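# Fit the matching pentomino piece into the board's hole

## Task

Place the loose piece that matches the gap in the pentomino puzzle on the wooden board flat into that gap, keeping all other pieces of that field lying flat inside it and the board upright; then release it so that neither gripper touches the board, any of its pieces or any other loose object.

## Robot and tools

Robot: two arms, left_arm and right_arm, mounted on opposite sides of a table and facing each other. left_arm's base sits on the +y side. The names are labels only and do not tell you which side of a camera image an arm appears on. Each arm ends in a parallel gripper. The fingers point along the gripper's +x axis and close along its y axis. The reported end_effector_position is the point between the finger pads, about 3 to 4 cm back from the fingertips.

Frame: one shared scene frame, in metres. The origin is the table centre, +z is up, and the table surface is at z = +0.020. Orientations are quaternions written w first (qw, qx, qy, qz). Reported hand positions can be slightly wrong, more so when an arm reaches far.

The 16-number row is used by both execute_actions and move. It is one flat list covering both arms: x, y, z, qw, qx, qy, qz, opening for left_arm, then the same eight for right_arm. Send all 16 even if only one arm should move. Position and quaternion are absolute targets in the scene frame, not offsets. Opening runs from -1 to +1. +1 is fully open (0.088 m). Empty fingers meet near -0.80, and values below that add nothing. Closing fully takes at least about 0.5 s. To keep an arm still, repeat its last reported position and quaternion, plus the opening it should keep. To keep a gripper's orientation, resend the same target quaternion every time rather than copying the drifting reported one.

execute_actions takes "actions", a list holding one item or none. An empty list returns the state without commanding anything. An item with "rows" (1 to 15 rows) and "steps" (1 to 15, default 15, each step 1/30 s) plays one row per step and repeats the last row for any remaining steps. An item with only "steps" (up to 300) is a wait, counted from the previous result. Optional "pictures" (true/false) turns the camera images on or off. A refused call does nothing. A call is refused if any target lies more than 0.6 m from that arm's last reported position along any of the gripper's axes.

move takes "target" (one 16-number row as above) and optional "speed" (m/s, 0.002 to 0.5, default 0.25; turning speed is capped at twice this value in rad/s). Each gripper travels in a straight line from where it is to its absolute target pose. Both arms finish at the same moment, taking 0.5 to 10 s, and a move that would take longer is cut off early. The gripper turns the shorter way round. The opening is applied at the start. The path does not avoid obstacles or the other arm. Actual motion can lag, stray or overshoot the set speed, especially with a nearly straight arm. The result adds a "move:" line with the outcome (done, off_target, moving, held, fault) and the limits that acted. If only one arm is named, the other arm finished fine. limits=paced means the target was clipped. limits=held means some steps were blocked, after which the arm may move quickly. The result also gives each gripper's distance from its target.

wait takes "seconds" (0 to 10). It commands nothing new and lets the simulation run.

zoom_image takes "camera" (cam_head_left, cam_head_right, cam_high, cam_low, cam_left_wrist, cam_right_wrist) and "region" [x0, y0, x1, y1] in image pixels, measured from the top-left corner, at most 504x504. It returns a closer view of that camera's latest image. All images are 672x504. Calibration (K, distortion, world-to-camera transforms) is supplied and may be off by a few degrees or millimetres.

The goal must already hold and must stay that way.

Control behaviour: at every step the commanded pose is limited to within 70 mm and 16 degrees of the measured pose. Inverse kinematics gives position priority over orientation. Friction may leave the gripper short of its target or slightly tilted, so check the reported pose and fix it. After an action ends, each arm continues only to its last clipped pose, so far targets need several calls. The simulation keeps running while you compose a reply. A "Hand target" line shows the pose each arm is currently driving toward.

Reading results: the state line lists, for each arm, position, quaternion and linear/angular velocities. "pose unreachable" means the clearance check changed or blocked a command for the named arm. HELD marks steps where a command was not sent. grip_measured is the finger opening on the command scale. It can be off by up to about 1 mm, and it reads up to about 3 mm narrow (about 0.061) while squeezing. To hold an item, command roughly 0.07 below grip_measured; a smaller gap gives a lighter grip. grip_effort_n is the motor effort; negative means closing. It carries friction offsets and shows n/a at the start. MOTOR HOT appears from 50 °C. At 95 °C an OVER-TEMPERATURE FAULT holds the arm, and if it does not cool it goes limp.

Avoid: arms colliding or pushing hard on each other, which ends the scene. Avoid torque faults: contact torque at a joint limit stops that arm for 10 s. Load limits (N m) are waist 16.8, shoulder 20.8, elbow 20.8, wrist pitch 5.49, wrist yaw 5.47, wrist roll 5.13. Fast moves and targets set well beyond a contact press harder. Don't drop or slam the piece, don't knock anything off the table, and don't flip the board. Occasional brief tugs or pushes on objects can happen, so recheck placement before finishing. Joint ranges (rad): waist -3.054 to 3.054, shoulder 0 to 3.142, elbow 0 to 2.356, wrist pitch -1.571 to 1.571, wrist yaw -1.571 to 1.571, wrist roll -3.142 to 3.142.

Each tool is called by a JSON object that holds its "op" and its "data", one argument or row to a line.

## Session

{"op": "execute_actions", "data": {
  "actions": []
}}

{"op": "zoom_image", "data": {
  "camera": "cam_head_left",
  "region": [250,110,610,430]
}}

Scene clock: 0.00 s of 3950.00 s.
left_arm: end_effector_position=(-0.2997, +0.0376, +0.2992) grip_measured=+0.982 grip_effort_n=n/a end_effector_quat_wxyz=(+0.758, -0.419, +0.238, -0.439) end_effector_velocity=(-0.001, +0.003, -0.000) end_effector_angular_velocity=(-0.006, +0.013, -0.000) | right_arm: end_effector_position=(+0.1723, -0.2371, +0.4097) grip_measured=+1.000 grip_effort_n=n/a end_effector_quat_wxyz=(+0.727, +0.020, -0.016, +0.686) end_effector_velocity=(-0.000, -0.001, +0.001) end_effector_angular_velocity=(+0.006, -0.023, +0.004)
Joint positions: left_arm=[-1.569  2.062  1.403  0.745 -1.487 -0.921  0.087] | right_arm=[-0.005  0.859  0.655  0.253 -0.003  0.007  0.088]
Joint velocities: left_arm=[-0.007 -0.002 -0.002 -0.007 -0.007 -0.022 -0.   ] | right_arm=[-0.002 -0.002 -0.002  0.007 -0.007 -0.022  0.   ]
Motor temperatures (°C, as the motors report them): left_arm=[26 28 28 26 25 28] | right_arm=[26 27 29 30 26 26]
Heat: left arm: hottest shoulder 28 °C (+0.0 °C/min); right arm: hottest wrist pitch 30 °C (+0.0 °C/min).
Hand target (left_arm): -0.300, +0.038, +0.299; +0.758, -0.419, +0.238, -0.439
Hand target (right_arm): +0.172, -0.237, +0.410; +0.727, +0.020, -0.016, +0.686
camera_calibration (this result's frames):
cam_left_wrist: T_world_to_cam=[[-0.521085, -0.242781, 0.818247, -0.383536], [-0.821955, -0.115507, -0.557718, -0.0416803], [0.229916, -0.96318, -0.139366, 0.226137], [0, 0, 0, 1]] pos_world=[-0.286106, 0.119881, 0.322097]

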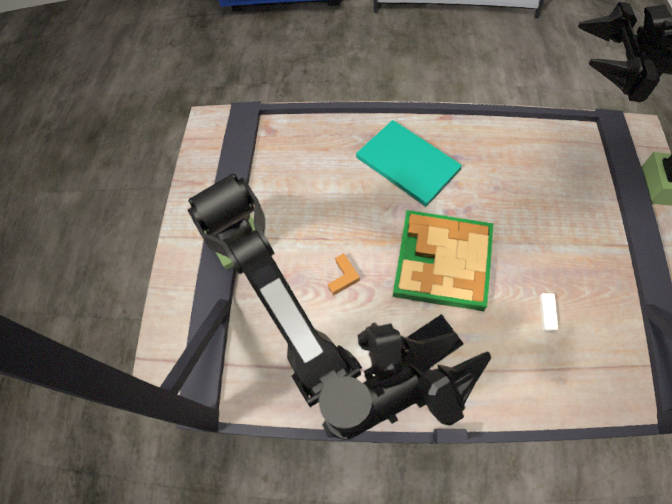

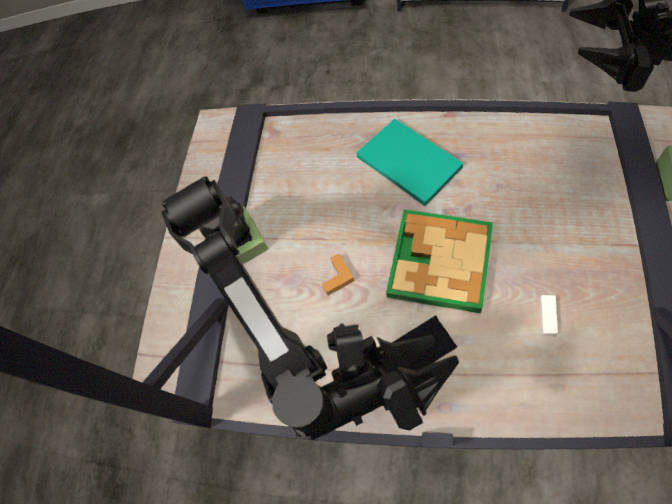

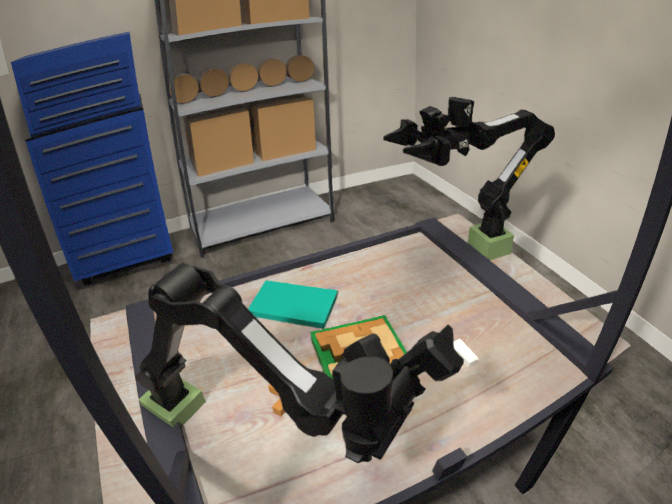

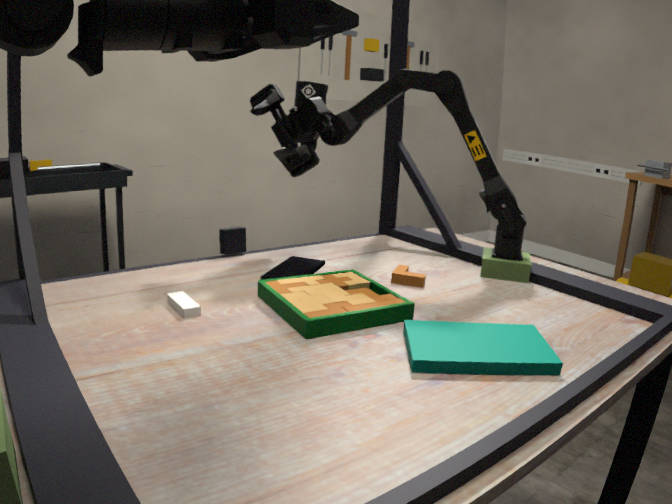

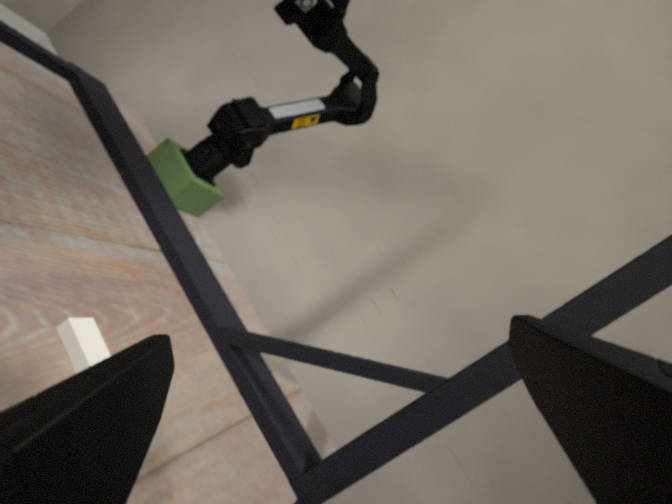

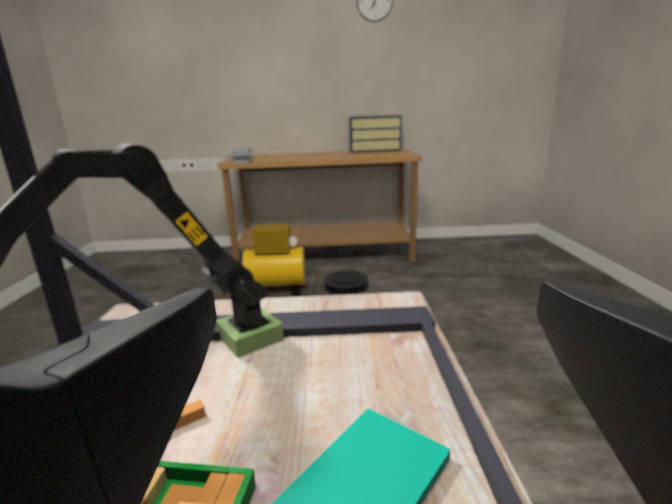

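Region (250, 110, 610, 430) of cam_head_left's 672x504 image, scaled by 1.400, with more detail than that image has.

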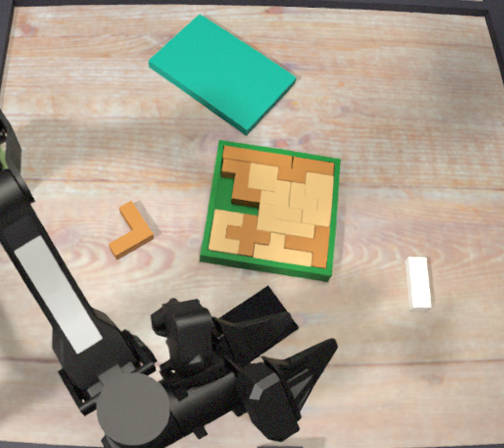

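{"op": "move", "data": {
  "target": [-0.1,0.15,0.2,0.6,0.4,0.5,-0.48,-0.05,0.172,-0.237,0.41,0.727,0.02,-0.016,0.686,1]
}}

{"op": "move", "data": {
  "target": [-0.06,0.19,0.095,0.688,-0.165,0.688,0.165,-0.05,0.172,-0.237,0.41,0.727,0.02,-0.016,0.686,1],
  "speed": 0.35
}}

Scene clock: 8.50 s of 3950.00 s.
left_arm: end_effector_position=(-0.0998, +0.1494, +0.1989) grip_measured=-0.047 grip_effort_n=-18.4 end_effector_quat_wxyz=(+0.603, +0.397, +0.496, -0.483) end_effector_velocity=(+0.001, +0.004, -0.002) end_effector_angular_velocity=(+0.029, -0.007, -0.020) | right_arm: end_effector_position=(+0.1723, -0.2371, +0.4097) grip_measured=+1.000 grip_effort_n=-1.2 end_effector_quat_wxyz=(+0.727, +0.020, -0.016, +0.686) end_effector_velocity=(-0.000, -0.002, +0.003) end_effector_angular_velocity=(+0.011, -0.023, +0.004)
Joint positions: left_arm=[-0.976  1.485  1.197 -1.12  -0.108 -0.582  0.037] | right_arm=[-0.005  0.859  0.655  0.253 -0.003  0.007  0.088]
Joint velocities: left_arm=[ 0.002  0.007  0.002 -0.022  0.007  0.022 -0.   ] | right_arm=[-0.002 -0.007 -0.002  0.007 -0.007 -0.022  0.   ]
Motor temperatures (°C, as the motors report them): left_arm=[26 30 29 26 25 28] | right_arm=[26 27 30 31 26 26]
Heat: left arm: hottest shoulder 30 °C (+14.1 °C/min); right arm: hottest wrist pitch 31 °C (+7.1 °C/min).
Hand target (left_arm): -0.100, +0.148, +0.199; +0.600, +0.399, +0.497, -0.483
Hand target (right_arm): +0.172, -0.237, +0.410; +0.727, +0.020, -0.016, +0.686
Off the commanded pose (left_arm): 0.001 m, 1 deg.
Off the commanded pose (right_arm): 0.000 m, 0 deg.
After step 90, 1.40 s passed at rest.
move: done
camera_calibration (this result's frames):
cam_left_wrist: T_world_to_cam=[[-0.985431, -0.166259, 0.0358256, -0.0722754], [-0.160553, 0.978881, 0.12655, -0.154052], [-0.0561091, 0.118954, -0.991313, 0.253108], [0, 0, 0, 1]] pos_world=[-0.0817544, 0.108674, 0.272994]

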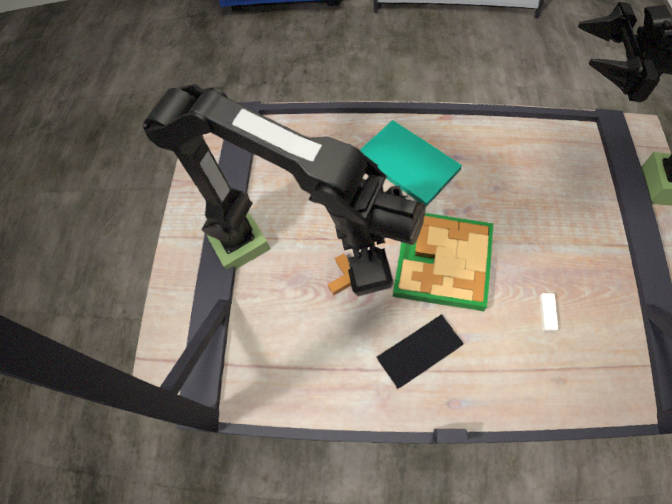

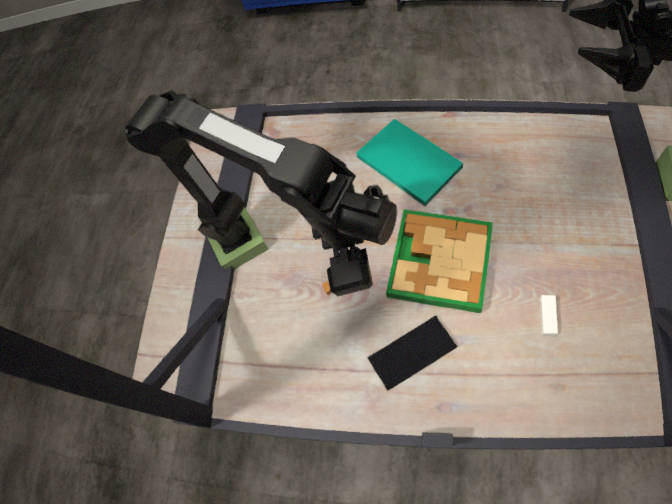

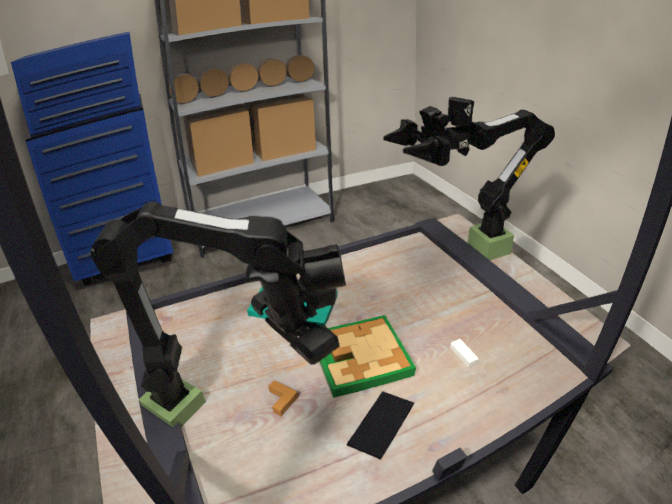

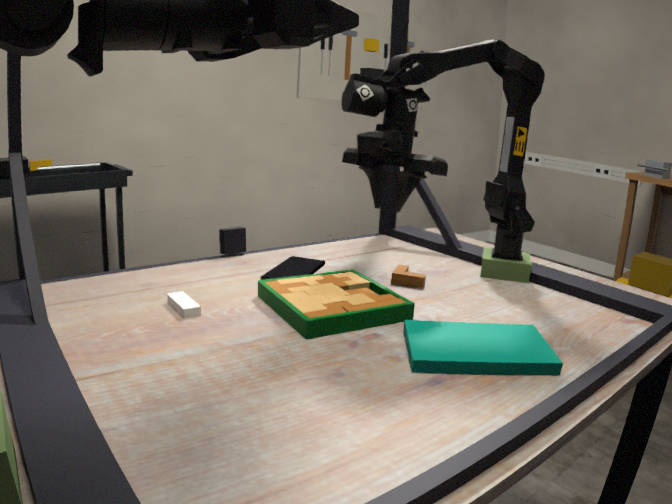

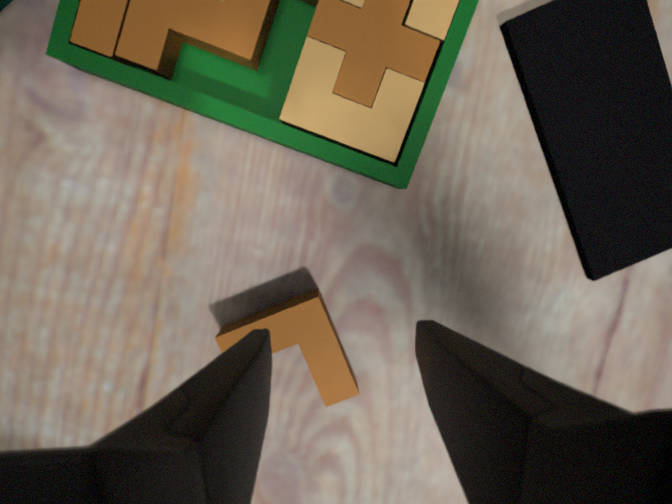

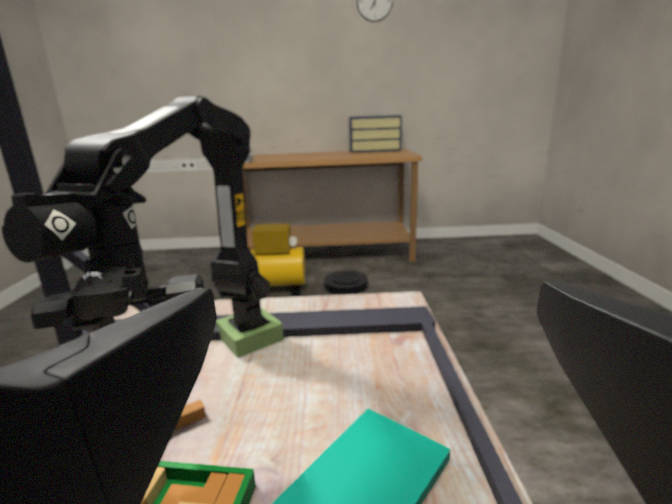

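Scene clock: 11.67 s of 3950.00 s.
left_arm: end_effector_position=(-0.0605, +0.1856, +0.0995) grip_measured=-0.047 grip_effort_n=-18.4 end_effector_quat_wxyz=(+0.688, -0.168, +0.689, +0.154) end_effector_velocity=(+0.000, +0.004, -0.000) end_effector_angular_velocity=(+0.006, -0.008, +0.015) | right_arm: end_effector_position=(+0.1723, -0.2371, +0.4097) grip_measured=+1.000 grip_effort_n=-0.7 end_effector_quat_wxyz=(+0.727, +0.020, -0.016, +0.686) end_effector_velocity=(-0.000, -0.001, -0.003) end_effector_angular_velocity=(-0.007, +0.007, +0.005)
Joint positions: left_arm=[-0.814  1.526  0.842 -0.868 -0.007 -2.237  0.037] | right_arm=[-0.005  0.859  0.655  0.253 -0.003  0.007  0.088]
Joint velocities: left_arm=[-0.007 -0.007 -0.007 -0.007 -0.007 -0.022 -0.   ] | right_arm=[-0.002 -0.007 -0.007 -0.007 -0.007  0.007  0.   ]
Motor temperatures (°C, as the motors report them): left_arm=[26 30 29 26 25 28] | right_arm=[26 27 31 32 26 26]
Heat: left arm: hottest shoulder 30 °C (+10.3 °C/min); right arm: hottest wrist pitch 32 °C (+10.3 °C/min).
Hand target (left_arm): -0.060, +0.189, +0.095; +0.688, -0.165, +0.688, +0.165
Hand target (right_arm): +0.172, -0.237, +0.410; +0.727, +0.020, -0.016, +0.686
Off the commanded pose (left_arm): 0.006 m, 1 deg.
Off the commanded pose (right_arm): 0.000 m, 0 deg.
move: done
camera_calibration (this result's frames):
cam_left_wrist: T_world_to_cam=[[0.401368, -0.913611, 0.0649471, 0.195744], [-0.875243, -0.361682, 0.321147, 0.0156315], [-0.269913, -0.185742, -0.9448, 0.191496], [0, 0, 0, 1]] pos_world=[-0.0131966, 0.220056, 0.163193]

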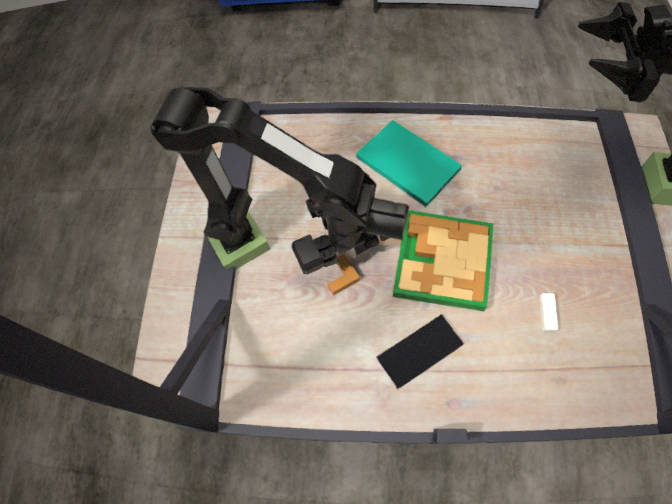

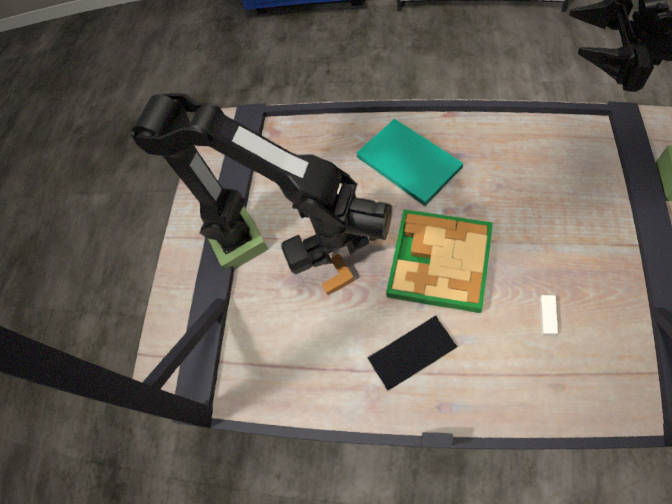

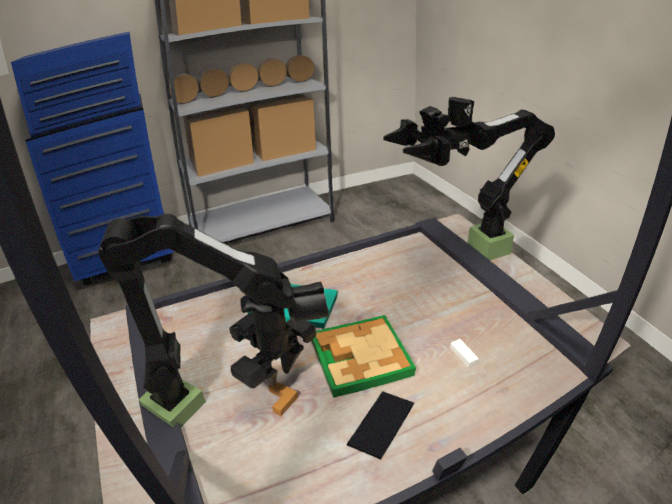

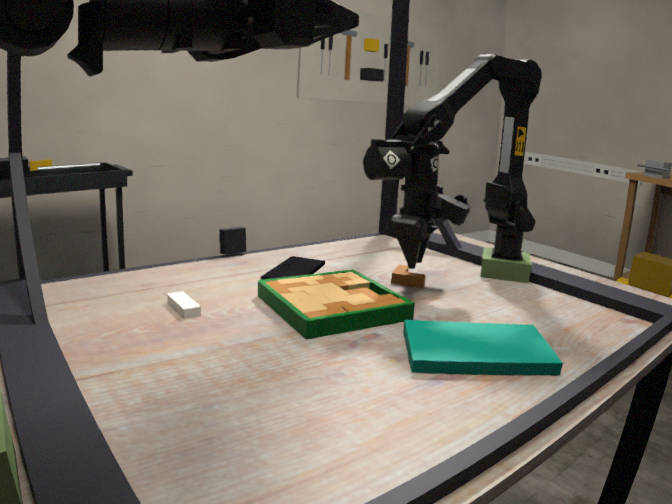

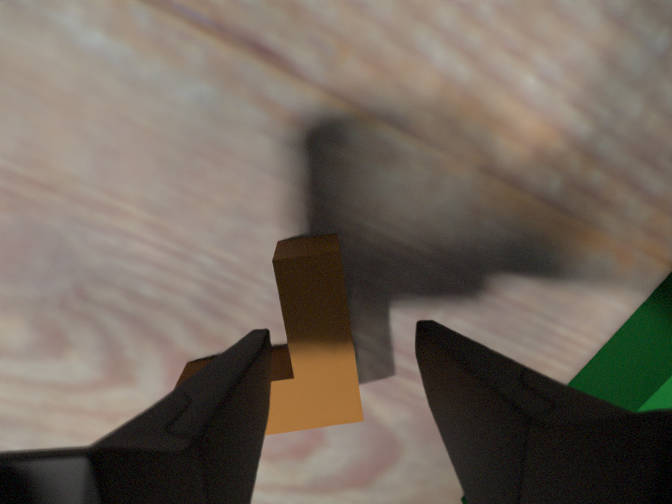

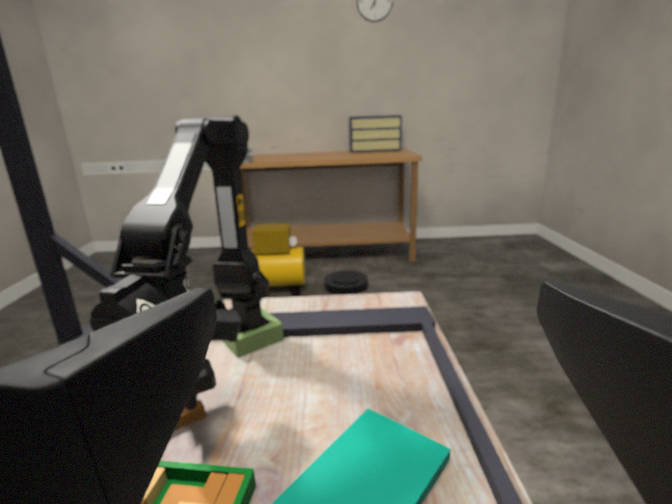

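{"op": "move", "data": {
  "target": [-0.071,0.191,0.088,0.678,-0.2,0.678,0.2,-0.05,0.172,-0.237,0.41,0.727,0.02,-0.016,0.686,1],
  "speed": 0.08
}}

{"op": "move", "data": {
  "target": [-0.071,0.191,0.065,0.678,-0.2,0.678,0.2,-0.05,0.172,-0.237,0.41,0.727,0.02,-0.016,0.686,1],
  "speed": 0.04
}}

Scene clock: 15.37 s of 3950.00 s.
left_arm: end_effector_position=(-0.0699, +0.1869, +0.0928) grip_measured=-0.047 grip_effort_n=-18.4 end_effector_quat_wxyz=(+0.677, -0.206, +0.680, +0.192) end_effector_velocity=(+0.002, +0.005, -0.001) end_effector_angular_velocity=(+0.024, -0.013, +0.020) | right_arm: end_effector_position=(+0.1723, -0.2371, +0.4097) grip_measured=+1.000 grip_effort_n=-1.2 end_effector_quat_wxyz=(+0.727, +0.020, -0.016, +0.686) end_effector_velocity=(-0.000, -0.001, +0.001) end_effector_angular_velocity=(+0.006, -0.023, +0.004)
Joint positions: left_arm=[-0.853  1.542  0.828 -0.838 -0.006 -2.387  0.037] | right_arm=[-0.005  0.859  0.655  0.253 -0.003  0.007  0.088]
Joint velocities: left_arm=[-0.002  0.002 -0.002 -0.022 -0.007 -0.022 -0.   ] | right_arm=[-0.002 -0.002 -0.002  0.007 -0.007 -0.022  0.   ]
Motor temperatures (°C, as the motors report them): left_arm=[26 30 29 26 25 28] | right_arm=[26 27 31 32 26 26]
Heat: left arm: hottest shoulder 30 °C (+7.8 °C/min); right arm: hottest wrist pitch 32 °C (+7.8 °C/min).
Hand target (left_arm): -0.071, +0.191, +0.088; +0.678, -0.200, +0.678, +0.200
Hand target (right_arm): +0.172, -0.237, +0.410; +0.727, +0.020, -0.016, +0.686
Off the commanded pose (left_arm): 0.006 m, 1 deg.
Off the commanded pose (right_arm): 0.000 m, 0 deg.
move: done
camera_calibration (this result's frames):
cam_left_wrist: T_world_to_cam=[[0.499972, -0.863737, 0.0631451, 0.198912], [-0.828824, -0.456067, 0.32412, 0.0306282], [-0.251156, -0.214387, -0.943906, 0.189493], [0, 0, 0, 1]] pos_world=[-0.0264726, 0.226401, 0.156376]

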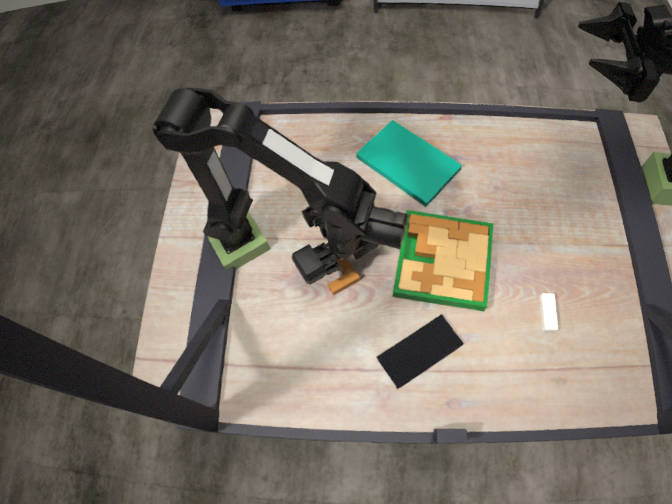

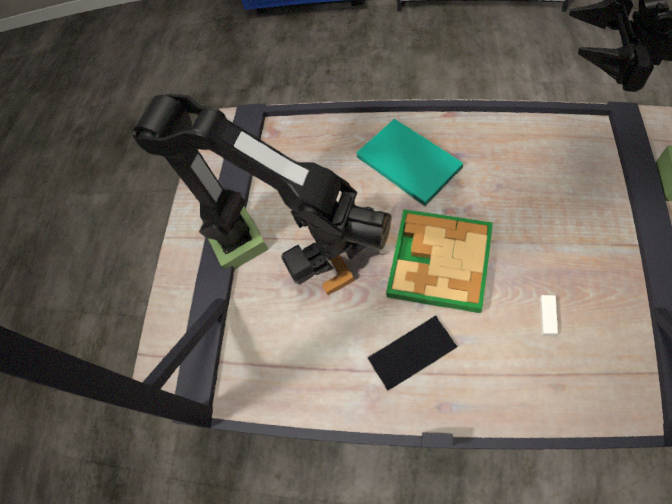

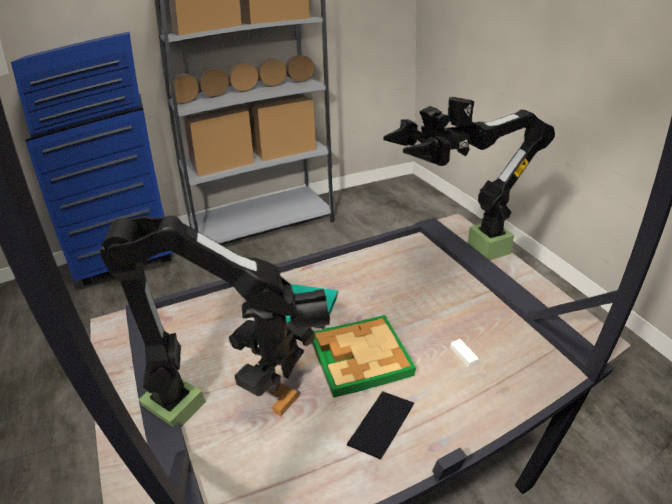

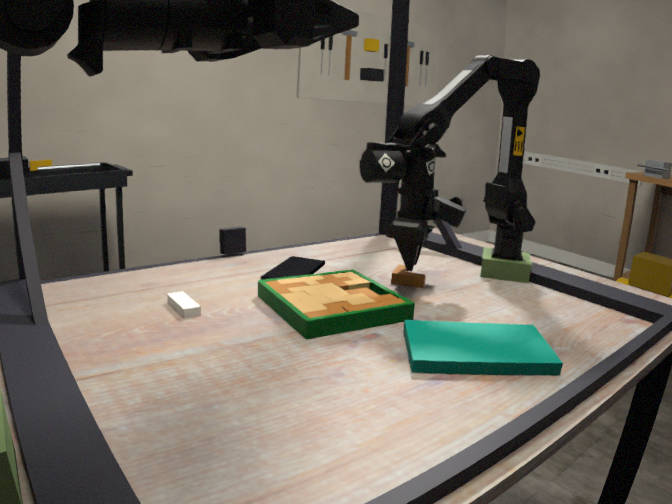

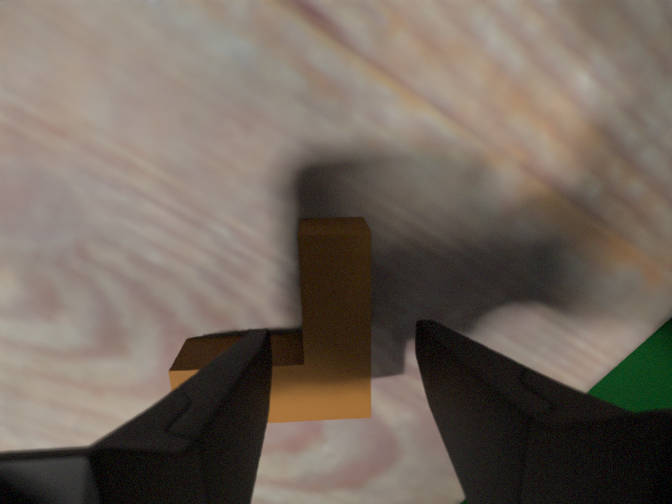

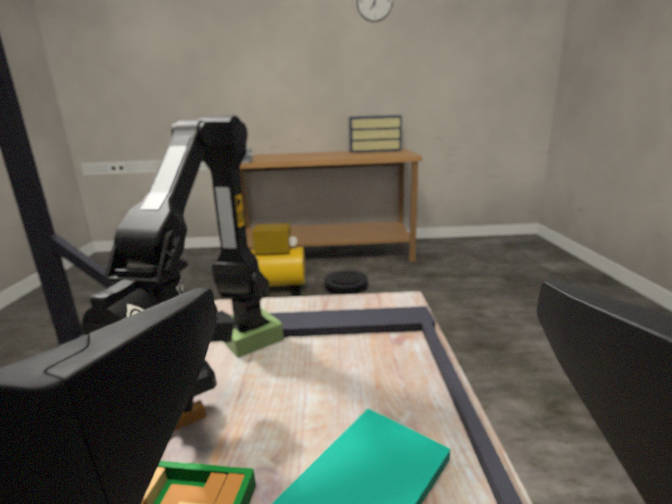

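Scene clock: 16.40 s of 3950.00 s.
left_arm: end_effector_position=(-0.0701, +0.1864, +0.0700) grip_measured=-0.047 grip_effort_n=-18.4 end_effector_quat_wxyz=(+0.677, -0.206, +0.680, +0.193) end_effector_velocity=(+0.001, +0.003, -0.002) end_effector_angular_velocity=(+0.015, -0.011, +0.020) | right_arm: end_effector_position=(+0.1723, -0.2371, +0.4097) grip_measured=+1.000 grip_effort_n=-0.7 end_effector_quat_wxyz=(+0.727, +0.020, -0.016, +0.686) end_effector_velocity=(+0.002, -0.001, -0.002) end_effector_angular_velocity=(-0.008, -0.006, -0.010)
Joint positions: left_arm=[-0.853  1.594  0.775 -0.733 -0.006 -2.389  0.037] | right_arm=[-0.005  0.859  0.655  0.253 -0.003  0.007  0.088]
Joint velocities: left_arm=[-0.002  0.007 -0.002 -0.007 -0.007 -0.022 -0.   ] | right_arm=[-0.002 -0.002 -0.002 -0.007  0.007 -0.007  0.   ]
Motor temperatures (°C, as the motors report them): left_arm=[26 30 29 26 25 28] | right_arm=[26 27 31 32 26 26]
Heat: left arm: hottest shoulder 30 °C (+7.3 °C/min); right arm: hottest wrist pitch 32 °C (+7.3 °C/min).
Hand target (left_arm): -0.071, +0.191, +0.065; +0.678, -0.200, +0.678, +0.200
Hand target (right_arm): +0.172, -0.237, +0.410; +0.727, +0.020, -0.016, +0.686
Off the commanded pose (left_arm): 0.007 m, 1 deg.
Off the commanded pose (right_arm): 0.000 m, 0 deg.
move: done
camera_calibration (this result's frames):
cam_left_wrist: T_world_to_cam=[[0.501291, -0.862973, 0.0631291, 0.200005], [-0.828115, -0.45733, 0.324152, 0.0379202], [-0.250863, -0.214773, -0.943896, 0.16788], [0, 0, 0, 1]] pos_world=[-0.0267436, 0.225997, 0.133544]

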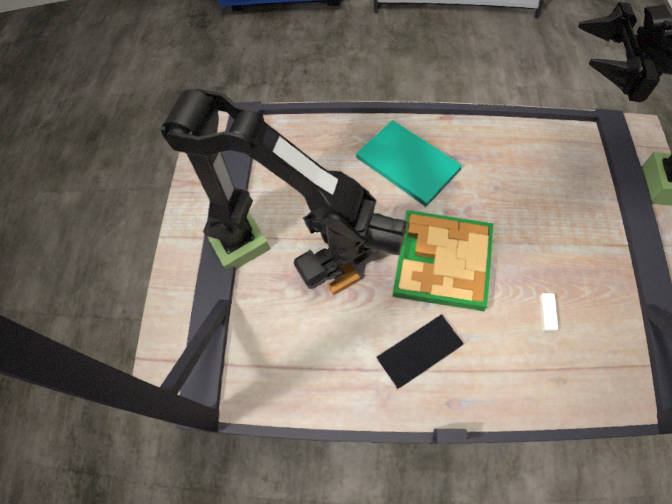

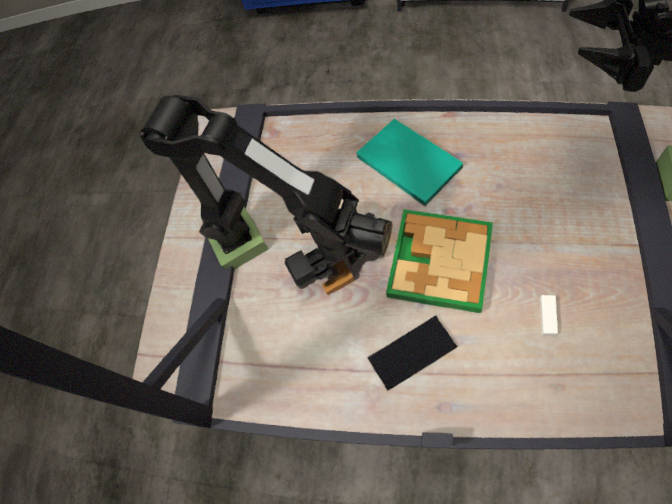

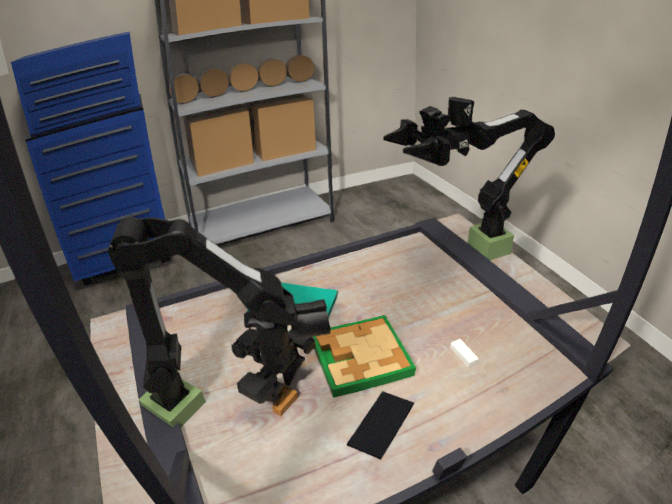

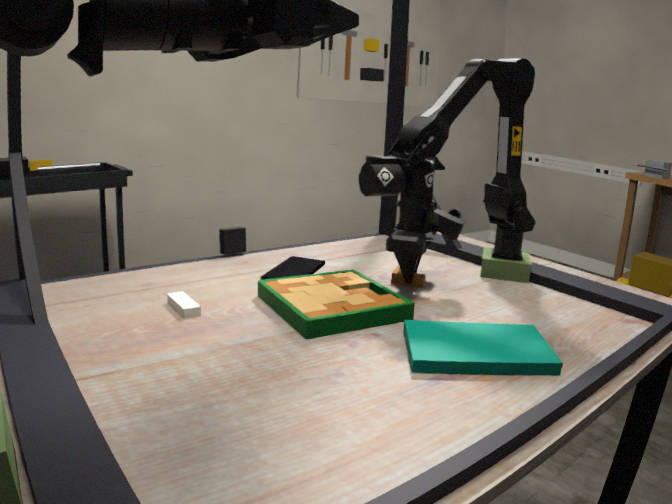

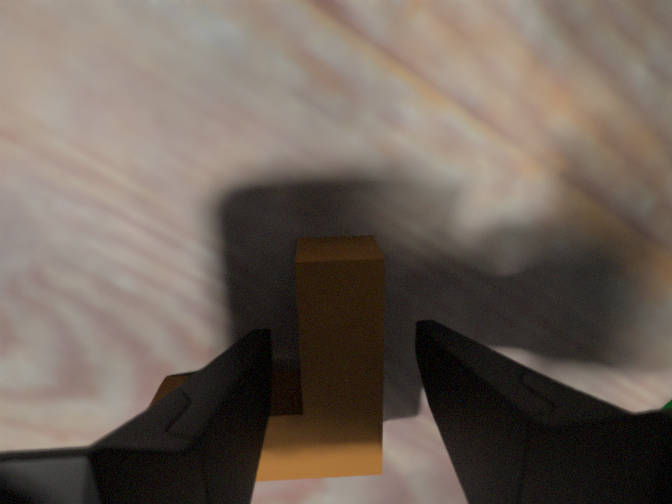

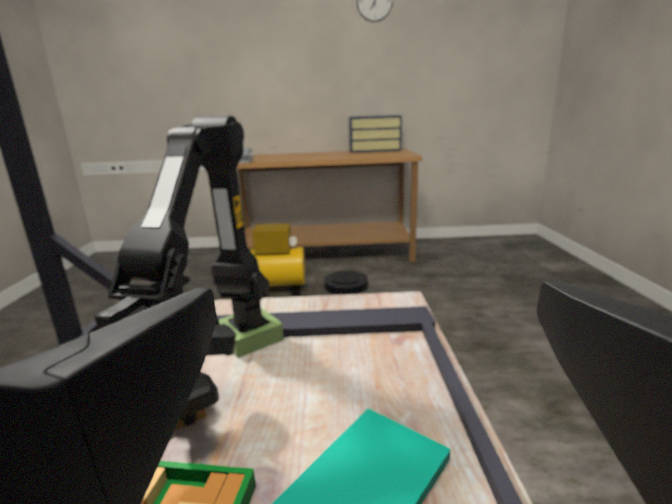

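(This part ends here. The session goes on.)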